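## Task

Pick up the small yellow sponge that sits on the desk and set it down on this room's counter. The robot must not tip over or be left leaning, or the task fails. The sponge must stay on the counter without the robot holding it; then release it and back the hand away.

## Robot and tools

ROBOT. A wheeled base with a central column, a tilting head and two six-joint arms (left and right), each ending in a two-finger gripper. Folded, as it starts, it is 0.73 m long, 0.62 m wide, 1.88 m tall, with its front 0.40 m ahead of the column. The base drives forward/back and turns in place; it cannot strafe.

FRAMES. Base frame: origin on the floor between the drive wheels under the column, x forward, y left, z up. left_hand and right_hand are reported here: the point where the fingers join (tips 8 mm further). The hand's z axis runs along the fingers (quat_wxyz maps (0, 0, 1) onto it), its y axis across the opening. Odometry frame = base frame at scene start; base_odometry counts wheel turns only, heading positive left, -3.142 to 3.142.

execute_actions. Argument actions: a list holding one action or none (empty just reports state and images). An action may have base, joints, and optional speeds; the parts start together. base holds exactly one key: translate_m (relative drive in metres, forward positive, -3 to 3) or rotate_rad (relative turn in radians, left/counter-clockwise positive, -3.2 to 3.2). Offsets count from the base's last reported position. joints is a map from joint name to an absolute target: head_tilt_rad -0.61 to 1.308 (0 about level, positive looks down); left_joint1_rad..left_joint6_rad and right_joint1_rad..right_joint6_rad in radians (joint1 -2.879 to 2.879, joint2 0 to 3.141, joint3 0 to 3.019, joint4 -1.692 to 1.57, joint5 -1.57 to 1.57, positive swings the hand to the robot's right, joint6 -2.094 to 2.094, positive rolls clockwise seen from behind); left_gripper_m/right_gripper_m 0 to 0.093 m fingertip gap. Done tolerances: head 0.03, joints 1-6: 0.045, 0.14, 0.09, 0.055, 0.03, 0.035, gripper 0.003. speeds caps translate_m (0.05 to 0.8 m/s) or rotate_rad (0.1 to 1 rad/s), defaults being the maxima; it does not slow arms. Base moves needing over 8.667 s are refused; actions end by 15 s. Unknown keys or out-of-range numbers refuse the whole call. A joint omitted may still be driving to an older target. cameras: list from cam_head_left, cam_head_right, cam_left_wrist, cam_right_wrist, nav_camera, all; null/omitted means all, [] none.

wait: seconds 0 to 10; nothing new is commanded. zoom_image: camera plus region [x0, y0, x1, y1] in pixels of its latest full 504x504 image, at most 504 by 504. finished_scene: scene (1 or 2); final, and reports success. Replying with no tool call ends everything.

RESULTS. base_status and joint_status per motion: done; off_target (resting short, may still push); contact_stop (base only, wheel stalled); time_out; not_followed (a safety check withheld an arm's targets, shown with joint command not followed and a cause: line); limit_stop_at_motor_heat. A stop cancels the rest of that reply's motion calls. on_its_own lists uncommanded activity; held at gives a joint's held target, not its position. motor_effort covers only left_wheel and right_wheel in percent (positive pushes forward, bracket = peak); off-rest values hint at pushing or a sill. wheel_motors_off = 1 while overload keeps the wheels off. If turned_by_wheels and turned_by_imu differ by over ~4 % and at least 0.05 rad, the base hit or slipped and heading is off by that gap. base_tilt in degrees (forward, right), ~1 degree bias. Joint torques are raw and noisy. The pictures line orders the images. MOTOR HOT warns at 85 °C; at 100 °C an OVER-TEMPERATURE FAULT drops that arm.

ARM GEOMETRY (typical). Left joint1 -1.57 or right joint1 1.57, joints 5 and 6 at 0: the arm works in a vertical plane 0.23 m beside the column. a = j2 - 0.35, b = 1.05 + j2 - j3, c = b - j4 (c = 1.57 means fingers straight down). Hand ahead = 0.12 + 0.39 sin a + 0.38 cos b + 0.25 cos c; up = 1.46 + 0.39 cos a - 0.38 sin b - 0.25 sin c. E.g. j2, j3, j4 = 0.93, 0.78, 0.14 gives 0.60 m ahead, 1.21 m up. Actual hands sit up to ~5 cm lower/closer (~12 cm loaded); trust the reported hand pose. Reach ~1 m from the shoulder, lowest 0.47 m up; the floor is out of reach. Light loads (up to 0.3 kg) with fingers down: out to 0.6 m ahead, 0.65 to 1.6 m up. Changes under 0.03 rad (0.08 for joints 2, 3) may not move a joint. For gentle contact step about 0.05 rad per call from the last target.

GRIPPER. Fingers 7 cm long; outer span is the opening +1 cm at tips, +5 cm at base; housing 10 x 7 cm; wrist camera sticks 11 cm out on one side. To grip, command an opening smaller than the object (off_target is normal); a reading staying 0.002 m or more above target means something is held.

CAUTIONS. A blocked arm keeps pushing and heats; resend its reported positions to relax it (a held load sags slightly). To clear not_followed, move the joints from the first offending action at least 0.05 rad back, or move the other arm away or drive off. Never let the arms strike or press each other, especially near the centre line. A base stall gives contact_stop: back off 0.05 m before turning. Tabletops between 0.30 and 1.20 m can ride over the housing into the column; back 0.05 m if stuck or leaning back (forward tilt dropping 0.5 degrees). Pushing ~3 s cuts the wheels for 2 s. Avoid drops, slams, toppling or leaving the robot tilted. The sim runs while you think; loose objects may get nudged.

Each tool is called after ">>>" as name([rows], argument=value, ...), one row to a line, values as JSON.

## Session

>>> execute_actions([
  {"joints":{"head_tilt_rad":0.5}},
])

Scene clock: 0.77 s.
Joint torques (N m, as the arm reports them, + toward a larger angle): left_arm=[-1.42 -7.98 -0.35 -1.56 -0.01  0.05] | right_arm=[ 0.34 -6.21 -1.85 -1.25  0.11  0.02]
base_odometry: x=+0.000 y=+0.000 heading=+0.000 (m, m, rad; odometry frame)
turned_by_wheels: +0.000 (rad since the last result)
turned_by_imu: +0.000 (rad since the last result)
base_tilt: forward=-0.8 right=-0.6 (deg)
base_status: not commanded
joint_positions: head_tilt_rad=+0.518 left_joint1_rad=-1.575 left_joint2_rad=+0.879 left_joint3_rad=+0.404 left_joint4_rad=-0.944 left_joint5_rad=-0.034 left_joint6_rad=-0.041 left_gripper_m=+0.095 right_joint1_rad=+1.543 right_joint2_rad=+0.918 right_joint3_rad=+0.381 right_joint4_rad=-0.973 right_joint5_rad=+0.017 right_joint6_rad=-0.064 right_gripper_m=+0.094
joint_status: all done
wheel_motors_off: 0
motor_effort: left_wheel=+4(5) right_wheel=+4(5) (%)
left_hand: x=+0.1464 y=+0.2295 z=+1.2526 quat_wxyz=(+0.432, +0.009, -0.901, -0.023) (m; base frame)
right_hand: x=+0.1219 y=-0.2336 z=+1.2625 quat_wxyz=(+0.474, +0.020, -0.880, +0.000) (m; base frame)
pictures: cam_head_left, cam_head_right, cam_left_wrist, cam_right_wrist, nav_camera
camera_calibration (this result's frames):
cam_head_left: T_world_to_cam=[[-0.0868337, -0.996151, 0.0119225, 0.0466014], [-0.549953, 0.0379532, -0.834333, 1.31719], [0.830669, -0.079005, -0.551132, 0.728549], [0, 0, 0, 1]] pos_world=[0.123256, 0.0539895, 1.49995]
cam_head_right: T_world_to_cam=[[-0.0703857, -0.997482, 0.00872383, -0.0517963], [-0.53427, 0.0303117, -0.84477, 1.32608], [0.842378, -0.0641206, -0.535058, 0.699905], [0, 0, 0, 1]] pos_world=[0.115256, -0.0469833, 1.49518]
cam_left_wrist: T_world_to_cam=[[-0.00523301, -0.998127, -0.0609539, 0.308097], [-0.051677, -0.0606034, 0.996823, -1.22342], [-0.99865, 0.00836631, -0.0512631, 0.331932], [0, 0, 0, 1]] pos_world=[0.269873, 0.2306, 1.25532]
cam_right_wrist: T_world_to_cam=[[0.0269445, -0.999417, -0.0209692, -0.211368], [0.0633445, -0.0192276, 0.997806, -1.26949], [-0.997628, -0.0282137, 0.0627895, 0.158158], [0, 0, 0, 1]] pos_world=[0.243893, -0.231192, 1.25235]
Images, in order (width x height): cam_head_left 504x504, cam_head_right 504x504, cam_left_wrist 504x504, cam_right_wrist 504x504, nav_camera 504x504.

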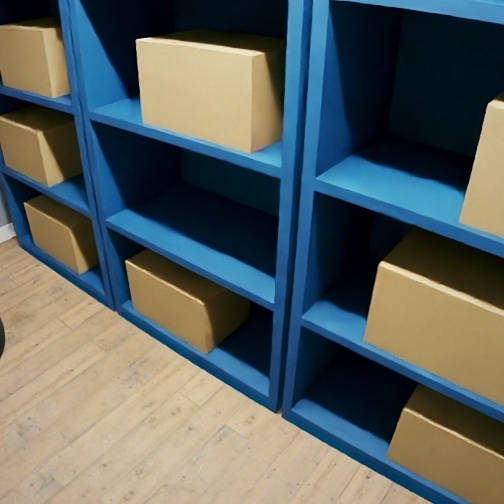

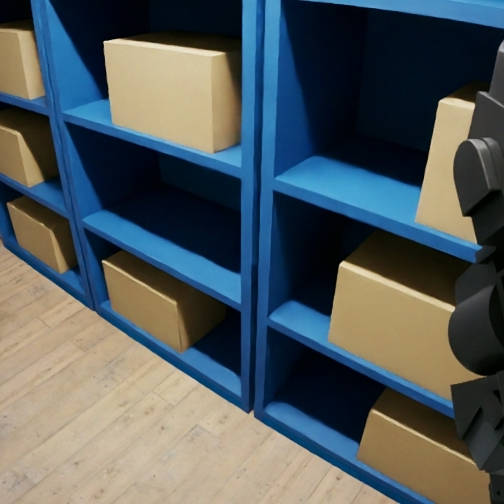

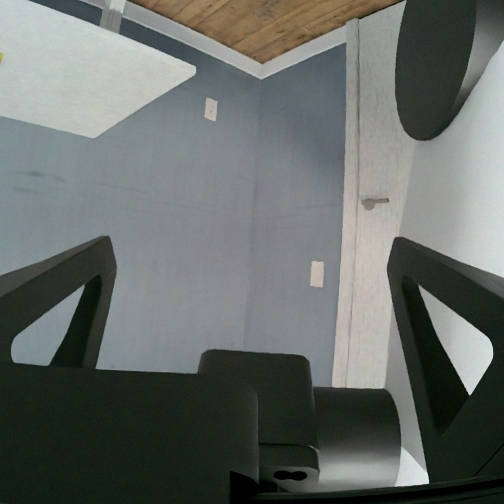

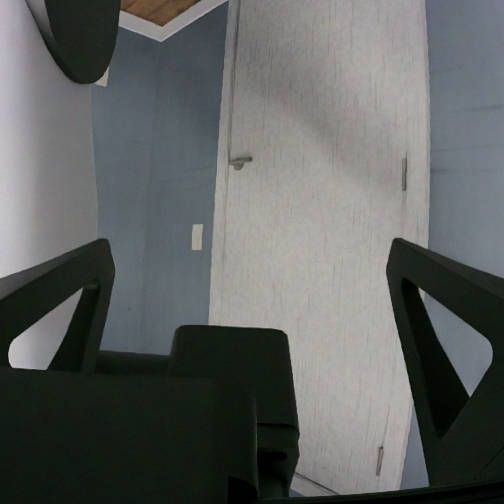

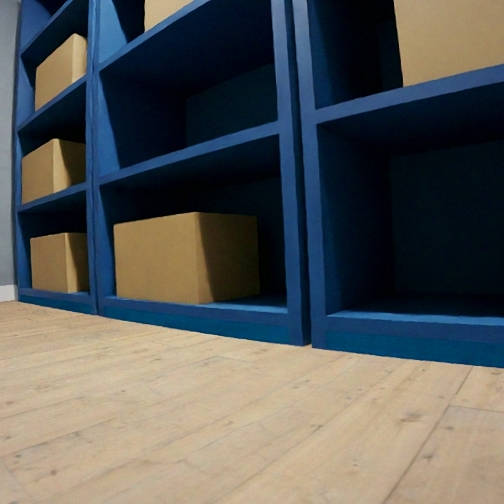

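>>> execute_actions([
  {"base":{"rotate_rad":2.3},"joints":{"head_tilt_rad":0.6}},
], cameras=["cam_head_left","nav_camera"])

Scene clock: 5.40 s.
Joint torques (N m, as the arm reports them, + toward a larger angle): left_arm=[-1.39 -7.68 -0.41 -1.59 -0.02  0.08] | right_arm=[ 0.36 -6.23 -1.79 -1.3   0.12  0.01]
base_odometry: x=+0.000 y=+0.000 heading=+2.297 (m, m, rad; odometry frame)
turned_by_wheels: +2.297 (rad since the last result)
turned_by_imu: +2.270 (rad since the last result)
base_tilt: forward=-0.8 right=-0.7 (deg)
base_status: done
joint_positions: head_tilt_rad=+0.603 left_joint1_rad=-1.575 left_joint2_rad=+0.879 left_joint3_rad=+0.404 left_joint4_rad=-0.944 left_joint5_rad=-0.034 left_joint6_rad=-0.041 left_gripper_m=+0.095 right_joint1_rad=+1.543 right_joint2_rad=+0.918 right_joint3_rad=+0.381 right_joint4_rad=-0.973 right_joint5_rad=+0.017 right_joint6_rad=-0.064 right_gripper_m=+0.094
joint_status: all done
wheel_motors_off: 0
motor_effort: left_wheel=-10(56) right_wheel=+12(91) (%)
left_hand: x=+0.1464 y=+0.2295 z=+1.2526 quat_wxyz=(+0.432, +0.009, -0.901, -0.023) (m; base frame)
right_hand: x=+0.1219 y=-0.2336 z=+1.2625 quat_wxyz=(+0.474, +0.020, -0.880, +0.000) (m; base frame)
pictures: cam_head_left, nav_camera
camera_calibration (this result's frames):
cam_head_left: T_world_to_cam=[[-0.0855068, -0.996151, 0.0192571, 0.0352398], [-0.618853, 0.0379532, -0.78459, 1.24403], [0.780839, -0.079005, -0.619716, 0.836659], [0, 0, 0, 1]] pos_world=[0.119588, 0.0539895, 1.49387]
Images, in order (width x height): cam_head_left 504x504, nav_camera 504x504.

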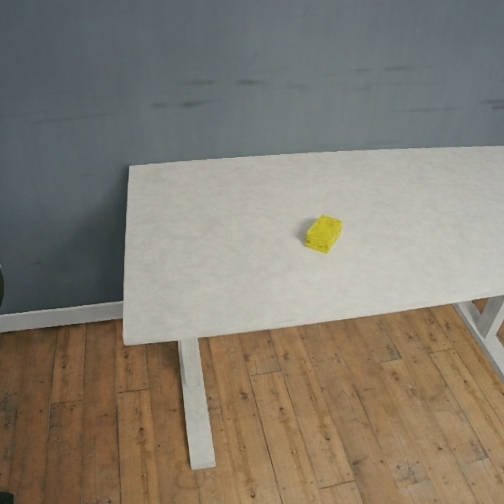

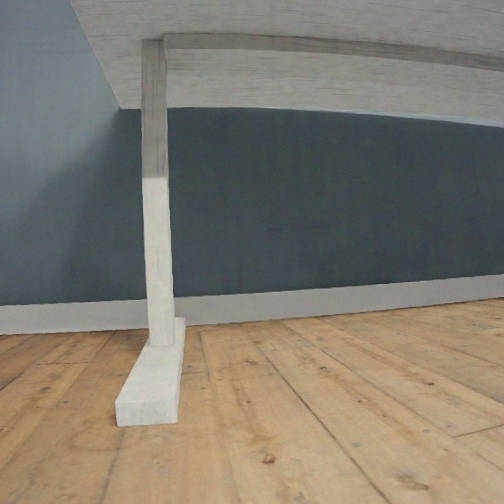

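>>> execute_actions([
  {"base":{"rotate_rad":-0.41},"joints":{"head_tilt_rad":0.9,"left_joint2_rad":1.7,"left_joint3_rad":1.7,"left_joint4_rad":-0.5}},
], cameras=[])

>>> execute_actions([
  {"base":{"translate_m":0.45}},
], cameras=["cam_head_left","cam_left_wrist"])

Scene clock: 8.30 s.
Joint torques (N m, as the arm reports them, + toward a larger angle): left_arm=[ -1.47 -22.86   6.     0.26  -0.03   0.07] | right_arm=[ 0.33 -6.22 -1.82 -1.3   0.11  0.02]
base_odometry: x=+0.000 y=+0.000 heading=+1.888 (m, m, rad; odometry frame)
turned_by_wheels: -0.409 (rad since the last result)
turned_by_imu: -0.407 (rad since the last result)
base_tilt: forward=-0.8 right=-0.6 (deg)
base_status: done
joint_positions: head_tilt_rad=+0.901 left_joint1_rad=-1.575 left_joint2_rad=+1.693 left_joint3_rad=+1.696 left_joint4_rad=-0.508 left_joint5_rad=-0.034 left_joint6_rad=-0.041 left_gripper_m=+0.095 right_joint1_rad=+1.543 right_joint2_rad=+0.918 right_joint3_rad=+0.381 right_joint4_rad=-0.973 right_joint5_rad=+0.017 right_joint6_rad=-0.064 right_gripper_m=+0.094
joint_status: all done
wheel_motors_off: 0
motor_effort: left_wheel=+5(32) right_wheel=-8(34) (%)
left_hand: x=+0.6952 y=+0.2271 z=+0.9656 quat_wxyz=(-0.009, +0.019, -1.000, -0.015) (m; base frame)
right_hand: x=+0.1219 y=-0.2336 z=+1.2625 quat_wxyz=(+0.474, +0.020, -0.880, +0.000) (m; base frame)
pictures: none
No camera images: the call's "cameras" was empty. Leave "cameras" out to get every camera's image.

Scene clock: 10.73 s.
Joint torques (N m, as the arm reports them, + toward a larger angle): left_arm=[ -1.49 -22.63   6.12   0.25  -0.03   0.07] | right_arm=[ 0.38 -6.3  -1.92 -1.29  0.11  0.02]
base_odometry: x=-0.141 y=+0.428 heading=+1.889 (m, m, rad; odometry frame)
turned_by_wheels: +0.001 (rad since the last result)
turned_by_imu: +0.000 (rad since the last result)
base_tilt: forward=-0.8 right=-0.7 (deg)
base_status: done
joint_positions: head_tilt_rad=+0.902 left_joint1_rad=-1.575 left_joint2_rad=+1.693 left_joint3_rad=+1.696 left_joint4_rad=-0.508 left_joint5_rad=-0.034 left_joint6_rad=-0.041 left_gripper_m=+0.095 right_joint1_rad=+1.543 right_joint2_rad=+0.918 right_joint3_rad=+0.383 right_joint4_rad=-0.973 right_joint5_rad=+0.017 right_joint6_rad=-0.064 right_gripper_m=+0.094
joint_status: not commanded
wheel_motors_off: 0
motor_effort: left_wheel=+2(100) right_wheel=-2(79) (%)
left_hand: x=+0.6954 y=+0.2271 z=+0.9658 quat_wxyz=(-0.010, +0.019, -1.000, -0.015) (m; base frame)
right_hand: x=+0.1227 y=-0.2336 z=+1.2621 quat_wxyz=(+0.473, +0.020, -0.881, +0.000) (m; base frame)
pictures: cam_head_left, cam_left_wrist
camera_calibration (this result's frames):
cam_head_left: T_world_to_cam=[[-0.0760739, -0.996151, 0.0435316, -0.00261464], [-0.822072, 0.0379532, -0.568117, 0.920823], [0.564279, -0.079005, -0.821795, 1.15869], [0, 0, 0, 1]] pos_world=[0.10296, 0.0539895, 1.47546]
cam_left_wrist: T_world_to_cam=[[0.0472511, -0.998156, -0.0381067, 0.232582], [-0.820427, -0.0605428, 0.568537, 0.0389487], [-0.569796, 0.0043998, -0.821775, 1.31241], [0, 0, 0, 1]] pos_world=[0.768769, 0.228737, 1.06522]
Images, in order (width x height): cam_head_left 504x504, cam_left_wrist 504x504.

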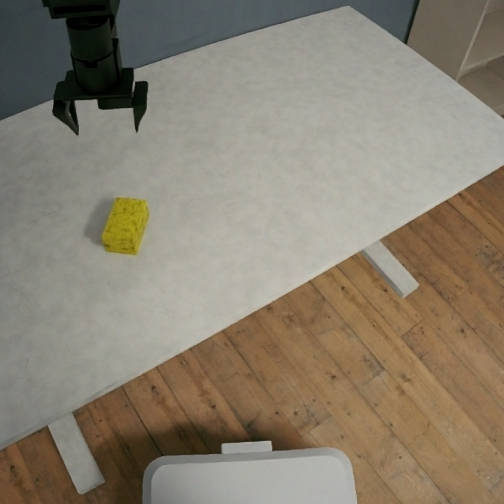

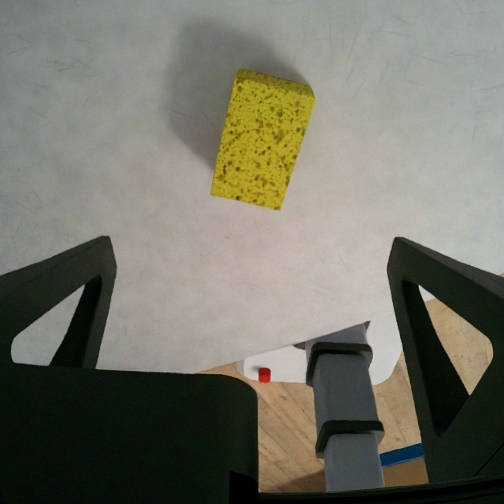

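Centre about x=0.66; roll clockwise ~0.2.

>>> execute_actions([
  {"joints":{"left_joint2_rad":2.15,"left_joint3_rad":2.17,"left_joint4_rad":-0.55,"left_joint6_rad":0.17}},
], cameras=["cam_left_wrist"])

Scene clock: 12.80 s.
Joint torques (N m, as the arm reports them, + toward a larger angle): left_arm=[ -1.43 -23.38   7.53  -0.52   0.     0.19] | right_arm=[ 0.4  -6.18 -1.94 -1.28  0.11  0.02]
base_odometry: x=-0.141 y=+0.428 heading=+1.889 (m, m, rad; odometry frame)
turned_by_wheels: +0.000 (rad since the last result)
turned_by_imu: -0.001 (rad since the last result)
base_tilt: forward=-0.8 right=-0.7 (deg)
base_status: not commanded
joint_positions: head_tilt_rad=+0.902 left_joint1_rad=-1.575 left_joint2_rad=+2.154 left_joint3_rad=+2.146 left_joint4_rad=-0.541 left_joint5_rad=-0.034 left_joint6_rad=+0.157 left_gripper_m=+0.095 right_joint1_rad=+1.543 right_joint2_rad=+0.918 right_joint3_rad=+0.383 right_joint4_rad=-0.973 right_joint5_rad=+0.017 right_joint6_rad=-0.064 right_gripper_m=+0.094
joint_status: all done
wheel_motors_off: 0
motor_effort: left_wheel=+2(2) right_wheel=-2(2) (%)
left_hand: x=+0.6798 y=+0.2265 z=+0.7877 quat_wxyz=(+0.014, -0.080, -0.997, -0.014) (m; base frame)
right_hand: x=+0.1227 y=-0.2336 z=+1.2621 quat_wxyz=(+0.473, +0.020, -0.881, +0.000) (m; base frame)
pictures: cam_left_wrist
camera_calibration (this result's frames):
cam_left_wrist: T_world_to_cam=[[-0.151949, -0.987771, -0.0349252, 0.35644], [-0.787161, 0.0995684, 0.608657, 0.0368526], [-0.597736, 0.119976, -0.792665, 1.12706], [0, 0, 0, 1]] pos_world=[0.756851, 0.213191, 0.883395]
Images, in order (width x height): cam_left_wrist 504x504.

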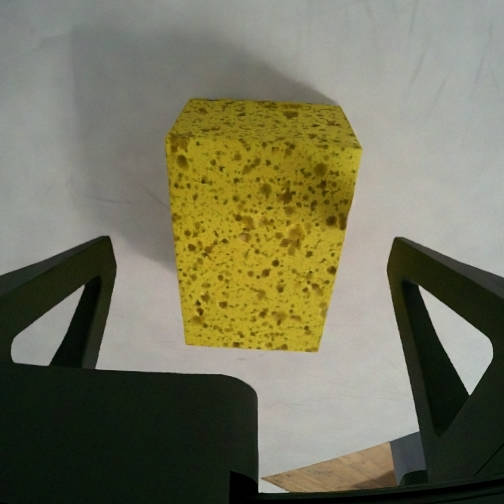

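>>> execute_actions([
  {"joints":{"left_joint2_rad":2.26,"left_joint3_rad":2.26,"left_joint4_rad":-0.54}},
], cameras=["cam_left_wrist"])

>>> execute_actions([
  {"joints":{"left_gripper_m":0.025}},
], cameras=["cam_left_wrist"])

>>> execute_actions([
  {"base":{"translate_m":-0.45},"joints":{"left_joint2_rad":1.4,"left_joint3_rad":1.5,"left_joint4_rad":-0.6,"head_tilt_rad":0.5}},
], cameras=["cam_left_wrist"])

>>> execute_actions([
  {"base":{"rotate_rad":-2.9},"joints":{"left_joint2_rad":0.93,"left_joint3_rad":0.6,"left_joint4_rad":-0.3,"left_joint6_rad":0.0}},
], cameras=["cam_head_left","nav_camera"])

Scene clock: 15.07 s.
Joint torques (N m, as the arm reports them, + toward a larger angle): left_arm=[ -1.1  -22.58   6.55  -0.15   0.     0.21] | right_arm=[ 0.32 -6.35 -1.93 -1.31  0.11  0.01]
base_odometry: x=-0.141 y=+0.428 heading=+1.889 (m, m, rad; odometry frame)
turned_by_wheels: +0.000 (rad since the last result)
turned_by_imu: -0.001 (rad since the last result)
base_tilt: forward=-0.8 right=-0.6 (deg)
base_status: not commanded
joint_positions: head_tilt_rad=+0.902 left_joint1_rad=-1.575 left_joint2_rad=+2.261 left_joint3_rad=+2.246 left_joint4_rad=-0.541 left_joint5_rad=-0.034 left_joint6_rad=+0.157 left_gripper_m=+0.095 right_joint1_rad=+1.543 right_joint2_rad=+0.918 right_joint3_rad=+0.383 right_joint4_rad=-0.973 right_joint5_rad=+0.017 right_joint6_rad=-0.064 right_gripper_m=+0.094
joint_status: all done
wheel_motors_off: 0
motor_effort: left_wheel=+2(3) right_wheel=-3(2) (%)
left_hand: x=+0.6641 y=+0.2264 z=+0.7471 quat_wxyz=(+0.017, -0.080, -0.997, -0.014) (m; base frame)
right_hand: x=+0.1227 y=-0.2336 z=+1.2621 quat_wxyz=(+0.473, +0.020, -0.881, +0.000) (m; base frame)
pictures: cam_left_wrist
camera_calibration (this result's frames):
cam_left_wrist: T_world_to_cam=[[-0.152212, -0.987767, -0.0338962, 0.351912], [-0.782961, 0.0995799, 0.614049, 0.0423459], [-0.603162, 0.120005, -0.78854, 1.086], [0, 0, 0, 1]] pos_world=[0.741752, 0.213065, 0.842277]
Images, in order (width x height): cam_left_wrist 504x504.

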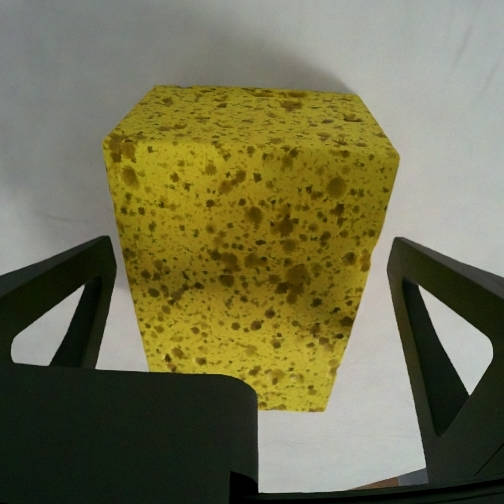

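Scene clock: 15.73 s.
Joint torques (N m, as the arm reports them, + toward a larger angle): left_arm=[ -1.35 -22.7    6.58  -0.08  -0.01   0.19] | right_arm=[ 0.35 -6.23 -1.95 -1.29  0.11  0.01]
base_odometry: x=-0.141 y=+0.428 heading=+1.889 (m, m, rad; odometry frame)
turned_by_wheels: +0.000 (rad since the last result)
turned_by_imu: +0.000 (rad since the last result)
base_tilt: forward=-0.7 right=-0.6 (deg)
base_status: not commanded
joint_positions: head_tilt_rad=+0.902 left_joint1_rad=-1.575 left_joint2_rad=+2.261 left_joint3_rad=+2.246 left_joint4_rad=-0.541 left_joint5_rad=-0.034 left_joint6_rad=+0.158 left_gripper_m=+0.059 right_joint1_rad=+1.543 right_joint2_rad=+0.918 right_joint3_rad=+0.383 right_joint4_rad=-0.973 right_joint5_rad=+0.017 right_joint6_rad=-0.064 right_gripper_m=+0.094
joint_status: left_gripper_m off_target (ended at +0.059, target +0.025)
wheel_motors_off: 0
motor_effort: left_wheel=+2(2) right_wheel=-3(2) (%)
left_hand: x=+0.6641 y=+0.2263 z=+0.7471 quat_wxyz=(+0.017, -0.080, -0.997, -0.014) (m; base frame)
right_hand: x=+0.1227 y=-0.2336 z=+1.2621 quat_wxyz=(+0.473, +0.020, -0.881, +0.000) (m; base frame)
pictures: cam_left_wrist
camera_calibration (this result's frames):
cam_left_wrist: T_world_to_cam=[[-0.152576, -0.987724, -0.0335056, 0.351787], [-0.782916, 0.10011, 0.614019, 0.042226], [-0.603127, 0.119917, -0.788579, 1.08603], [0, 0, 0, 1]] pos_world=[0.741748, 0.213008, 0.84228]
Images, in order (width x height): cam_left_wrist 504x504.

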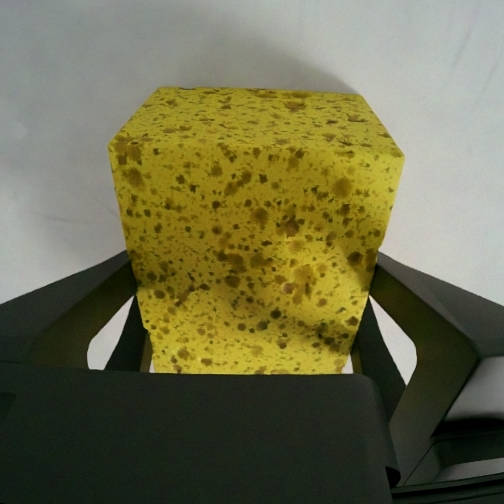

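Scene clock: 18.17 s.
Joint torques (N m, as the arm reports them, + toward a larger angle): left_arm=[ -1.51 -22.38   7.06  -0.51  -0.01   0.16] | right_arm=[ 0.37 -6.25 -1.66 -1.32  0.11  0.02]
base_odometry: x=+0.000 y=+0.000 heading=+1.893 (m, m, rad; odometry frame)
turned_by_wheels: +0.004 (rad since the last result)
turned_by_imu: +0.003 (rad since the last result)
base_tilt: forward=-0.8 right=-0.6 (deg)
base_status: done
joint_positions: head_tilt_rad=+0.518 left_joint1_rad=-1.575 left_joint2_rad=+1.400 left_joint3_rad=+1.493 left_joint4_rad=-0.588 left_joint5_rad=-0.034 left_joint6_rad=+0.158 left_gripper_m=+0.059 right_joint1_rad=+1.543 right_joint2_rad=+0.917 right_joint3_rad=+0.379 right_joint4_rad=-0.973 right_joint5_rad=+0.017 right_joint6_rad=-0.064 right_gripper_m=+0.094
joint_status: all done
wheel_motors_off: 0
motor_effort: left_wheel=+3(79) right_wheel=-2(50) (%)
left_hand: x=+0.6861 y=+0.2281 z=+1.0888 quat_wxyz=(-0.013, -0.079, -0.997, -0.016) (m; base frame)
right_hand: x=+0.1213 y=-0.2336 z=+1.2629 quat_wxyz=(+0.474, +0.020, -0.880, +0.000) (m; base frame)
pictures: cam_left_wrist
camera_calibration (this result's frames):
cam_left_wrist: T_world_to_cam=[[-0.149659, -0.987793, -0.0432036, 0.376911], [-0.818758, 0.0993156, 0.565484, -0.0728378], [-0.55429, 0.120003, -0.823627, 1.3732], [0, 0, 0, 1]] pos_world=[0.757922, 0.214756, 1.18848]
Images, in order (width x height): cam_left_wrist 504x504.

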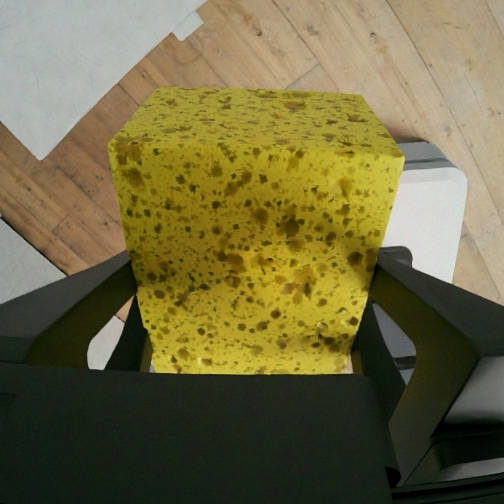

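Scene clock: 22.90 s.
Joint torques (N m, as the arm reports them, + toward a larger angle): left_arm=[ -1.39 -12.71   2.67  -0.15  -0.02  -0.02] | right_arm=[ 0.34 -6.01 -1.63 -1.3   0.11  0.02]
base_odometry: x=+0.000 y=+0.000 heading=-1.003 (m, m, rad; odometry frame)
turned_by_wheels: -2.897 (rad since the last result)
turned_by_imu: -2.865 (rad since the last result)
base_tilt: forward=-0.7 right=-0.7 (deg)
base_status: done
joint_positions: head_tilt_rad=+0.518 left_joint1_rad=-1.574 left_joint2_rad=+0.942 left_joint3_rad=+0.595 left_joint4_rad=-0.305 left_joint5_rad=-0.034 left_joint6_rad=+0.011 left_gripper_m=+0.059 right_joint1_rad=+1.543 right_joint2_rad=+0.917 right_joint3_rad=+0.379 right_joint4_rad=-0.973 right_joint5_rad=+0.017 right_joint6_rad=-0.064 right_gripper_m=+0.094
joint_status: all done
wheel_motors_off: 0
motor_effort: left_wheel=+12(89) right_wheel=-11(82) (%)
left_hand: x=+0.3752 y=+0.2290 z=+1.1548 quat_wxyz=(+0.064, -0.008, -0.998, -0.015) (m; base frame)
right_hand: x=+0.1213 y=-0.2336 z=+1.2629 quat_wxyz=(+0.474, +0.020, -0.880, +0.000) (m; base frame)
pictures: cam_head_left, nav_camera
camera_calibration (this result's frames):
cam_head_left: T_world_to_cam=[[-0.0868396, -0.996151, 0.01188, 0.0466671], [-0.549545, 0.0379532, -0.834602, 1.31758], [0.830939, -0.079005, -0.550726, 0.727909], [0, 0, 0, 1]] pos_world=[0.123276, 0.0539895, 1.49998]
Images, in order (width x height): cam_head_left 504x504, nav_camera 504x504.

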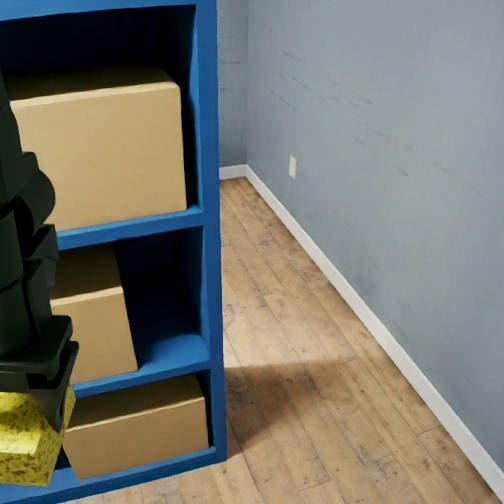

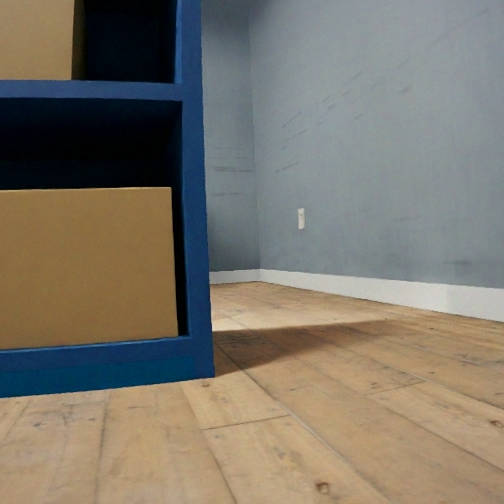

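>>> execute_actions([
  {"base":{"rotate_rad":-0.92},"joints":{"head_tilt_rad":0.9}},
], cameras=[])

>>> execute_actions([
  {"base":{"translate_m":0.65}},
], cameras=["cam_head_left"])

>>> execute_actions([
  {"base":{"rotate_rad":1.12}},
], cameras=["cam_head_left","nav_camera"])

Scene clock: 27.00 s.
Joint torques (N m, as the arm reports them, + toward a larger angle): left_arm=[ -1.43 -12.83   2.63  -0.14  -0.01  -0.03] | right_arm=[ 0.35 -6.14 -1.67 -1.31  0.11  0.02]
base_odometry: x=+0.000 y=+0.000 heading=-1.921 (m, m, rad; odometry frame)
turned_by_wheels: -0.917 (rad since the last result)
turned_by_imu: -0.910 (rad since the last result)
base_tilt: forward=-0.8 right=-0.6 (deg)
base_status: done
joint_positions: head_tilt_rad=+0.901 left_joint1_rad=-1.574 left_joint2_rad=+0.942 left_joint3_rad=+0.595 left_joint4_rad=-0.305 left_joint5_rad=-0.034 left_joint6_rad=+0.011 left_gripper_m=+0.059 right_joint1_rad=+1.543 right_joint2_rad=+0.917 right_joint3_rad=+0.379 right_joint4_rad=-0.973 right_joint5_rad=+0.017 right_joint6_rad=-0.064 right_gripper_m=+0.094
joint_status: all done
wheel_motors_off: 0
motor_effort: left_wheel=+11(35) right_wheel=-11(34) (%)
left_hand: x=+0.3755 y=+0.2290 z=+1.1549 quat_wxyz=(+0.064, -0.008, -0.998, -0.015) (m; base frame)
right_hand: x=+0.1213 y=-0.2336 z=+1.2629 quat_wxyz=(+0.474, +0.020, -0.880, +0.000) (m; base frame)
pictures: none
No camera images: the call's "cameras" was empty. Leave "cameras" out to get every camera's image.

Scene clock: 29.57 s.
Joint torques (N m, as the arm reports them, + toward a larger angle): left_arm=[ -1.41 -12.33   2.21  -0.19  -0.02  -0.04] | right_arm=[ 0.29 -6.15 -1.98 -1.31  0.11  0.01]
base_odometry: x=-0.223 y=-0.610 heading=-1.921 (m, m, rad; odometry frame)
turned_by_wheels: +0.000 (rad since the last result)
turned_by_imu: -0.001 (rad since the last result)
base_tilt: forward=-0.7 right=-0.7 (deg)
base_status: done
joint_positions: head_tilt_rad=+0.902 left_joint1_rad=-1.574 left_joint2_rad=+0.938 left_joint3_rad=+0.600 left_joint4_rad=-0.305 left_joint5_rad=-0.034 left_joint6_rad=+0.011 left_gripper_m=+0.059 right_joint1_rad=+1.543 right_joint2_rad=+0.917 right_joint3_rad=+0.383 right_joint4_rad=-0.973 right_joint5_rad=+0.017 right_joint6_rad=-0.064 right_gripper_m=+0.094
joint_status: not commanded
wheel_motors_off: 0
motor_effort: left_wheel=+0(84) right_wheel=+0(91) (%)
left_hand: x=+0.3797 y=+0.2290 z=+1.1560 quat_wxyz=(+0.060, -0.008, -0.998, -0.015) (m; base frame)
right_hand: x=+0.1232 y=-0.2336 z=+1.2621 quat_wxyz=(+0.472, +0.020, -0.881, +0.000) (m; base frame)
pictures: cam_head_left
camera_calibration (this result's frames):
cam_head_left: T_world_to_cam=[[-0.0760719, -0.996151, 0.0435352, -0.00262026], [-0.822099, 0.0379532, -0.568079, 0.920765], [0.56424, -0.079005, -0.821822, 1.15873], [0, 0, 0, 1]] pos_world=[0.102957, 0.0539895, 1.47545]
Images, in order (width x height): cam_head_left 504x504.

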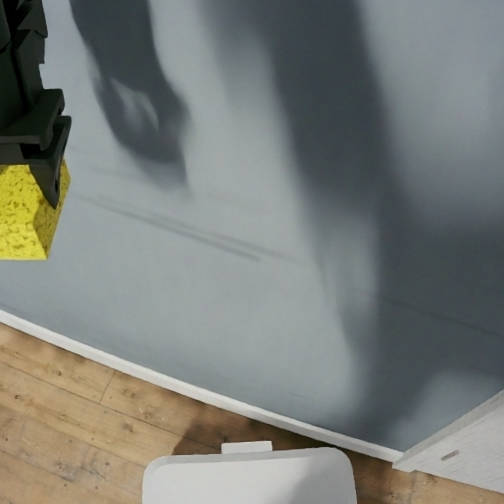

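Scene clock: 32.53 s.
Joint torques (N m, as the arm reports them, + toward a larger angle): left_arm=[ -1.18 -12.75   2.33  -0.13  -0.02  -0.03] | right_arm=[ 0.33 -6.15 -1.94 -1.29  0.11  0.01]
base_odometry: x=-0.223 y=-0.610 heading=-0.804 (m, m, rad; odometry frame)
turned_by_wheels: +1.117 (rad since the last result)
turned_by_imu: +1.102 (rad since the last result)
base_tilt: forward=-0.7 right=-0.7 (deg)
base_status: done
joint_positions: head_tilt_rad=+0.902 left_joint1_rad=-1.574 left_joint2_rad=+0.938 left_joint3_rad=+0.600 left_joint4_rad=-0.305 left_joint5_rad=-0.034 left_joint6_rad=+0.011 left_gripper_m=+0.059 right_joint1_rad=+1.543 right_joint2_rad=+0.917 right_joint3_rad=+0.383 right_joint4_rad=-0.973 right_joint5_rad=+0.017 right_joint6_rad=-0.064 right_gripper_m=+0.094
joint_status: not commanded
wheel_motors_off: 0
motor_effort: left_wheel=-11(91) right_wheel=+12(59) (%)
left_hand: x=+0.3797 y=+0.2290 z=+1.1560 quat_wxyz=(+0.060, -0.008, -0.998, -0.015) (m; base frame)
right_hand: x=+0.1232 y=-0.2336 z=+1.2621 quat_wxyz=(+0.472, +0.020, -0.881, +0.000) (m; base frame)
pictures: cam_head_left, nav_camera
camera_calibration (this result's frames):
cam_head_left: T_world_to_cam=[[-0.0760719, -0.996151, 0.0435352, -0.00262027], [-0.822099, 0.0379532, -0.568079, 0.920765], [0.56424, -0.079005, -0.821822, 1.15873], [0, 0, 0, 1]] pos_world=[0.102957, 0.0539895, 1.47545]
Images, in order (width x height): cam_head_left 504x504, nav_camera 504x504.

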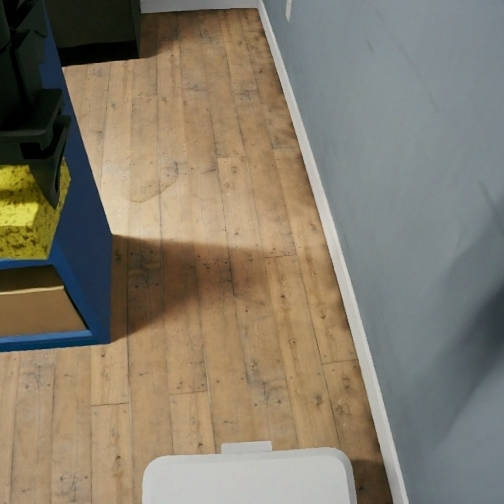

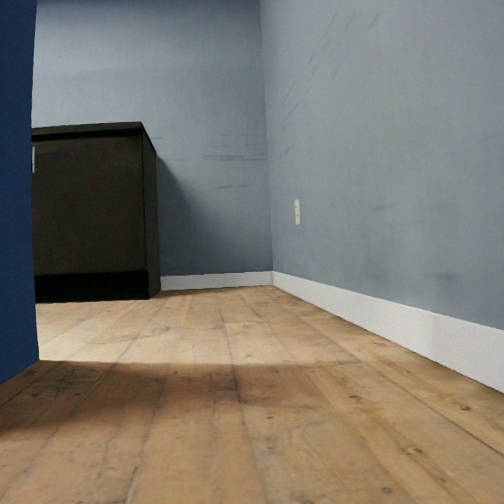

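>>> execute_actions([
  {"base":{"rotate_rad":0.075},"joints":{"head_tilt_rad":0.7}},
], cameras=[])

>>> execute_actions([
  {"base":{"translate_m":1.8}},
], cameras=[])

>>> execute_actions([
  {"base":{"rotate_rad":0.4},"joints":{"left_joint2_rad":1.6,"left_joint3_rad":2.2,"left_joint4_rad":-1.1}},
], cameras=["cam_head_left","nav_camera"])

Scene clock: 35.47 s.
Joint torques (N m, as the arm reports them, + toward a larger angle): left_arm=[ -1.54 -12.56   2.33  -0.17  -0.03  -0.04] | right_arm=[ 0.37 -6.11 -1.92 -1.29  0.11  0.01]
base_odometry: x=-0.223 y=-0.610 heading=-0.732 (m, m, rad; odometry frame)
turned_by_wheels: +0.072 (rad since the last result)
turned_by_imu: +0.070 (rad since the last result)
base_tilt: forward=-0.8 right=-0.7 (deg)
base_status: done
joint_positions: head_tilt_rad=+0.717 left_joint1_rad=-1.574 left_joint2_rad=+0.938 left_joint3_rad=+0.600 left_joint4_rad=-0.305 left_joint5_rad=-0.034 left_joint6_rad=+0.011 left_gripper_m=+0.059 right_joint1_rad=+1.543 right_joint2_rad=+0.917 right_joint3_rad=+0.383 right_joint4_rad=-0.973 right_joint5_rad=+0.017 right_joint6_rad=-0.064 right_gripper_m=+0.094
joint_status: all done
wheel_motors_off: 0
motor_effort: left_wheel=-11(33) right_wheel=+12(35) (%)
left_hand: x=+0.3797 y=+0.2290 z=+1.1560 quat_wxyz=(+0.060, -0.008, -0.998, -0.015) (m; base frame)
right_hand: x=+0.1232 y=-0.2336 z=+1.2621 quat_wxyz=(+0.472, +0.020, -0.881, +0.000) (m; base frame)
pictures: none
No camera images: the call's "cameras" was empty. Leave "cameras" out to get every camera's image.

Scene clock: 39.73 s.
Joint torques (N m, as the arm reports them, + toward a larger angle): left_arm=[ -1.48 -12.43   2.35  -0.12  -0.03  -0.04] | right_arm=[ 0.35 -6.04 -1.79 -1.25  0.11  0.02]
base_odometry: x=+1.117 y=-1.813 heading=-0.731 (m, m, rad; odometry frame)
turned_by_wheels: +0.001 (rad since the last result)
turned_by_imu: +0.000 (rad since the last result)
base_tilt: forward=-0.7 right=-0.6 (deg)
base_status: done
joint_positions: head_tilt_rad=+0.716 left_joint1_rad=-1.574 left_joint2_rad=+0.938 left_joint3_rad=+0.599 left_joint4_rad=-0.305 left_joint5_rad=-0.034 left_joint6_rad=+0.011 left_gripper_m=+0.059 right_joint1_rad=+1.543 right_joint2_rad=+0.917 right_joint3_rad=+0.381 right_joint4_rad=-0.973 right_joint5_rad=+0.017 right_joint6_rad=-0.064 right_gripper_m=+0.094
joint_status: not commanded
wheel_motors_off: 0
motor_effort: left_wheel=+2(88) right_wheel=-2(84) (%)
left_hand: x=+0.3794 y=+0.2290 z=+1.1562 quat_wxyz=(+0.060, -0.008, -0.998, -0.015) (m; base frame)
right_hand: x=+0.1222 y=-0.2336 z=+1.2624 quat_wxyz=(+0.473, +0.020, -0.881, +0.000) (m; base frame)
pictures: none
No camera images: the call's "cameras" was empty. Leave "cameras" out to get every camera's image.

Scene clock: 41.93 s.
Joint torques (N m, as the arm reports them, + toward a larger angle): left_arm=[ -1.39 -26.58  11.32  -0.65  -0.03  -0.05] | right_arm=[ 0.34 -6.07 -1.76 -1.33  0.12  0.02]
base_odometry: x=+1.117 y=-1.813 heading=-0.334 (m, m, rad; odometry frame)
turned_by_wheels: +0.397 (rad since the last result)
turned_by_imu: +0.387 (rad since the last result)
base_tilt: forward=-0.8 right=-0.6 (deg)
base_status: done
joint_positions: head_tilt_rad=+0.716 left_joint1_rad=-1.574 left_joint2_rad=+1.585 left_joint3_rad=+2.178 left_joint4_rad=-1.084 left_joint5_rad=-0.034 left_joint6_rad=+0.011 left_gripper_m=+0.059 right_joint1_rad=+1.543 right_joint2_rad=+0.917 right_joint3_rad=+0.381 right_joint4_rad=-0.973 right_joint5_rad=+0.017 right_joint6_rad=-0.064 right_gripper_m=+0.094
joint_status: all done
wheel_motors_off: 0
motor_effort: left_wheel=-8(91) right_wheel=+8(74) (%)
left_hand: x=+0.8387 y=+0.2283 z=+1.1681 quat_wxyz=(-0.016, -0.006, -1.000, -0.016) (m; base frame)
right_hand: x=+0.1222 y=-0.2336 z=+1.2624 quat_wxyz=(+0.473, +0.020, -0.881, +0.000) (m; base frame)
pictures: cam_head_left, nav_camera
camera_calibration (this result's frames):
cam_head_left: T_world_to_cam=[[-0.0828017, -0.996151, 0.0287425, 0.020497], [-0.703088, 0.0379532, -0.710089, 1.13351], [0.706265, -0.079005, -0.703525, 0.969454], [0, 0, 0, 1]] pos_world=[0.113964, 0.0539895, 1.48634]
Images, in order (width x height): cam_head_left 504x504, nav_camera 504x504.

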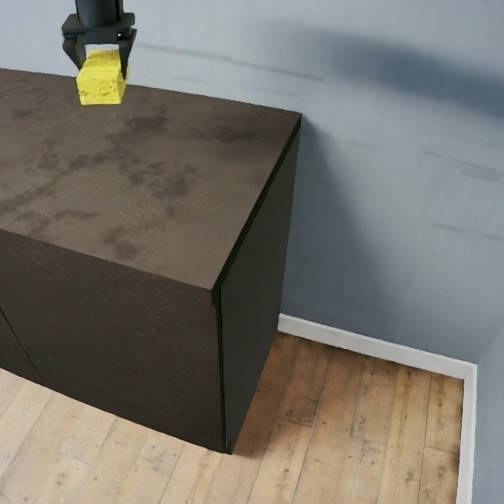

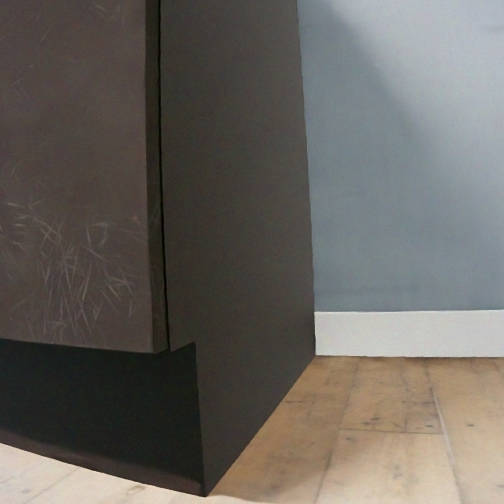

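>>> execute_actions([
  {"base":{"translate_m":0.13},"joints":{"left_joint2_rad":2.0,"left_joint3_rad":2.53,"left_joint4_rad":-1.03}},
], cameras=["cam_head_left"])

>>> execute_actions([
  {"joints":{"left_joint2_rad":2.05}},
], cameras=["cam_head_left"])

Scene clock: 44.53 s.
Joint torques (N m, as the arm reports them, + toward a larger angle): left_arm=[ -1.35 -28.14  12.38   0.14  -0.02  -0.04] | right_arm=[ 0.37 -6.11 -1.76 -1.3   0.12  0.02]
base_odometry: x=+1.240 y=-1.855 heading=-0.332 (m, m, rad; odometry frame)
turned_by_wheels: +0.002 (rad since the last result)
turned_by_imu: +0.002 (rad since the last result)
base_tilt: forward=-0.8 right=-0.6 (deg)
base_status: done
joint_positions: head_tilt_rad=+0.715 left_joint1_rad=-1.575 left_joint2_rad=+2.006 left_joint3_rad=+2.488 left_joint4_rad=-1.039 left_joint5_rad=-0.034 left_joint6_rad=+0.011 left_gripper_m=+0.059 right_joint1_rad=+1.543 right_joint2_rad=+0.917 right_joint3_rad=+0.381 right_joint4_rad=-0.973 right_joint5_rad=+0.017 right_joint6_rad=-0.064 right_gripper_m=+0.094
joint_status: all done
wheel_motors_off: 0
motor_effort: left_wheel=+2(87) right_wheel=-2(80) (%)
left_hand: x=+0.8214 y=+0.2268 z=+0.9717 quat_wxyz=(+0.017, -0.007, -1.000, -0.015) (m; base frame)
right_hand: x=+0.1220 y=-0.2336 z=+1.2625 quat_wxyz=(+0.473, +0.020, -0.881, +0.000) (m; base frame)
pictures: cam_head_left
camera_calibration (this result's frames):
cam_head_left: T_world_to_cam=[[-0.0828153, -0.996151, 0.0287031, 0.0205584], [-0.70275, 0.0379532, -0.710423, 1.13401], [0.7066, -0.079005, -0.703189, 0.96892], [0, 0, 0, 1]] pos_world=[0.113989, 0.0539895, 1.48637]
Images, in order (width x height): cam_head_left 504x504.

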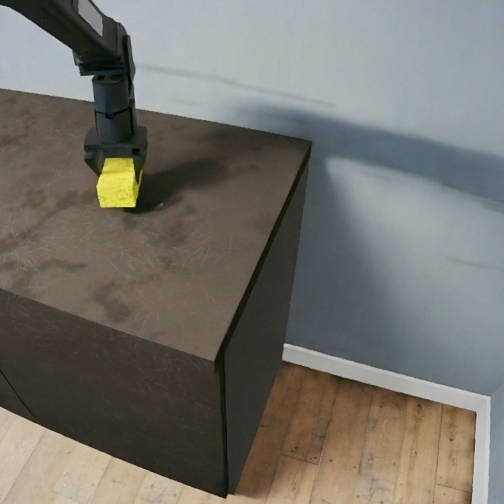

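Scene clock: 45.33 s.
Joint torques (N m, as the arm reports them, + toward a larger angle): left_arm=[ -1.08 -26.52  12.16   0.1   -0.02  -0.03] | right_arm=[ 0.33 -6.11 -1.73 -1.3   0.11  0.01]
base_odometry: x=+1.240 y=-1.855 heading=-0.332 (m, m, rad; odometry frame)
turned_by_wheels: +0.000 (rad since the last result)
turned_by_imu: +0.000 (rad since the last result)
base_tilt: forward=-0.7 right=-0.6 (deg)
base_status: not commanded
joint_positions: head_tilt_rad=+0.715 left_joint1_rad=-1.575 left_joint2_rad=+2.042 left_joint3_rad=+2.489 left_joint4_rad=-1.039 left_joint5_rad=-0.034 left_joint6_rad=+0.011 left_gripper_m=+0.059 right_joint1_rad=+1.543 right_joint2_rad=+0.917 right_joint3_rad=+0.381 right_joint4_rad=-0.973 right_joint5_rad=+0.017 right_joint6_rad=-0.064 right_gripper_m=+0.094
joint_status: all done
wheel_motors_off: 0
motor_effort: left_wheel=+2(3) right_wheel=-2(1) (%)
left_hand: x=+0.8039 y=+0.2268 z=+0.9472 quat_wxyz=(+0.034, -0.007, -0.999, -0.015) (m; base frame)
right_hand: x=+0.1220 y=-0.2336 z=+1.2625 quat_wxyz=(+0.473, +0.020, -0.881, +0.000) (m; base frame)
pictures: cam_head_left
camera_calibration (this result's frames):
cam_head_left: T_world_to_cam=[[-0.0828153, -0.996151, 0.0287031, 0.0205584], [-0.702751, 0.0379532, -0.710423, 1.13401], [0.7066, -0.079005, -0.703189, 0.96892], [0, 0, 0, 1]] pos_world=[0.113989, 0.0539895, 1.48637]
Images, in order (width x height): cam_head_left 504x504.

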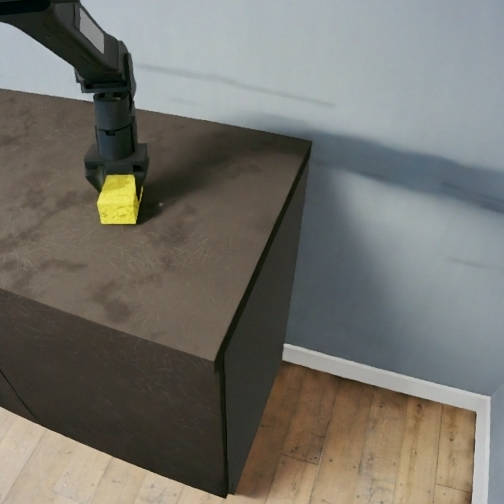

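>>> execute_actions([
  {"joints":{"left_gripper_m":0.093}},
], cameras=[])

>>> execute_actions([
  {"joints":{"left_joint2_rad":1.6}},
], cameras=["cam_head_left"])

>>> finished_scene(scene=2)

Scene clock: 46.93 s.
Joint torques (N m, as the arm reports them, + toward a larger angle): left_arm=[ -1.35 -26.52  12.03   0.13  -0.02  -0.02] | right_arm=[ 0.39 -6.18 -1.75 -1.29  0.11  0.02]
base_odometry: x=+1.240 y=-1.855 heading=-0.332 (m, m, rad; odometry frame)
turned_by_wheels: +0.000 (rad since the last result)
turned_by_imu: -0.001 (rad since the last result)
base_tilt: forward=-0.8 right=-0.6 (deg)
base_status: not commanded
joint_positions: head_tilt_rad=+0.715 left_joint1_rad=-1.575 left_joint2_rad=+2.042 left_joint3_rad=+2.489 left_joint4_rad=-1.039 left_joint5_rad=-0.034 left_joint6_rad=+0.011 left_gripper_m=+0.093 right_joint1_rad=+1.543 right_joint2_rad=+0.917 right_joint3_rad=+0.381 right_joint4_rad=-0.973 right_joint5_rad=+0.017 right_joint6_rad=-0.064 right_gripper_m=+0.094
joint_status: all done
wheel_motors_off: 0
motor_effort: left_wheel=+2(3) right_wheel=-1(2) (%)
left_hand: x=+0.8039 y=+0.2268 z=+0.9472 quat_wxyz=(+0.034, -0.007, -0.999, -0.015) (m; base frame)
right_hand: x=+0.1220 y=-0.2336 z=+1.2625 quat_wxyz=(+0.473, +0.020, -0.881, +0.000) (m; base frame)
pictures: none
No camera images: the call's "cameras" was empty. Leave "cameras" out to get every camera's image.

Scene clock: 48.87 s.
Joint torques (N m, as the arm reports them, + toward a larger angle): left_arm=[ -1.33 -30.79  12.24   0.74  -0.01  -0.02] | right_arm=[ 0.37 -6.14 -1.79 -1.31  0.11  0.02]
base_odometry: x=+1.240 y=-1.855 heading=-0.332 (m, m, rad; odometry frame)
turned_by_wheels: +0.000 (rad since the last result)
turned_by_imu: -0.001 (rad since the last result)
base_tilt: forward=-0.8 right=-0.6 (deg)
base_status: not commanded
joint_positions: head_tilt_rad=+0.715 left_joint1_rad=-1.575 left_joint2_rad=+1.616 left_joint3_rad=+2.517 left_joint4_rad=-1.036 left_joint5_rad=-0.034 left_joint6_rad=+0.011 left_gripper_m=+0.093 right_joint1_rad=+1.543 right_joint2_rad=+0.917 right_joint3_rad=+0.381 right_joint4_rad=-0.973 right_joint5_rad=+0.017 right_joint6_rad=-0.064 right_gripper_m=+0.094
joint_status: all done
wheel_motors_off: 0
motor_effort: left_wheel=+2(3) right_wheel=-2(2) (%)
left_hand: x=+0.9624 y=+0.2277 z=+1.2871 quat_wxyz=(-0.193, -0.003, -0.981, -0.016) (m; base frame)
right_hand: x=+0.1220 y=-0.2336 z=+1.2625 quat_wxyz=(+0.473, +0.020, -0.881, +0.000) (m; base frame)
pictures: cam_head_left
camera_calibration (this result's frames):
cam_head_left: T_world_to_cam=[[-0.0828153, -0.996151, 0.0287031, 0.0205584], [-0.702751, 0.0379532, -0.710423, 1.13401], [0.7066, -0.079005, -0.703189, 0.96892], [0, 0, 0, 1]] pos_world=[0.113989, 0.0539895, 1.48637]
Images, in order (width x height): cam_head_left 504x504.

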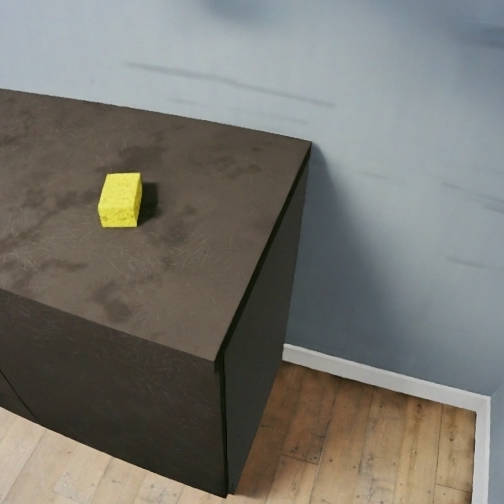

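The scene is finished: the task was done.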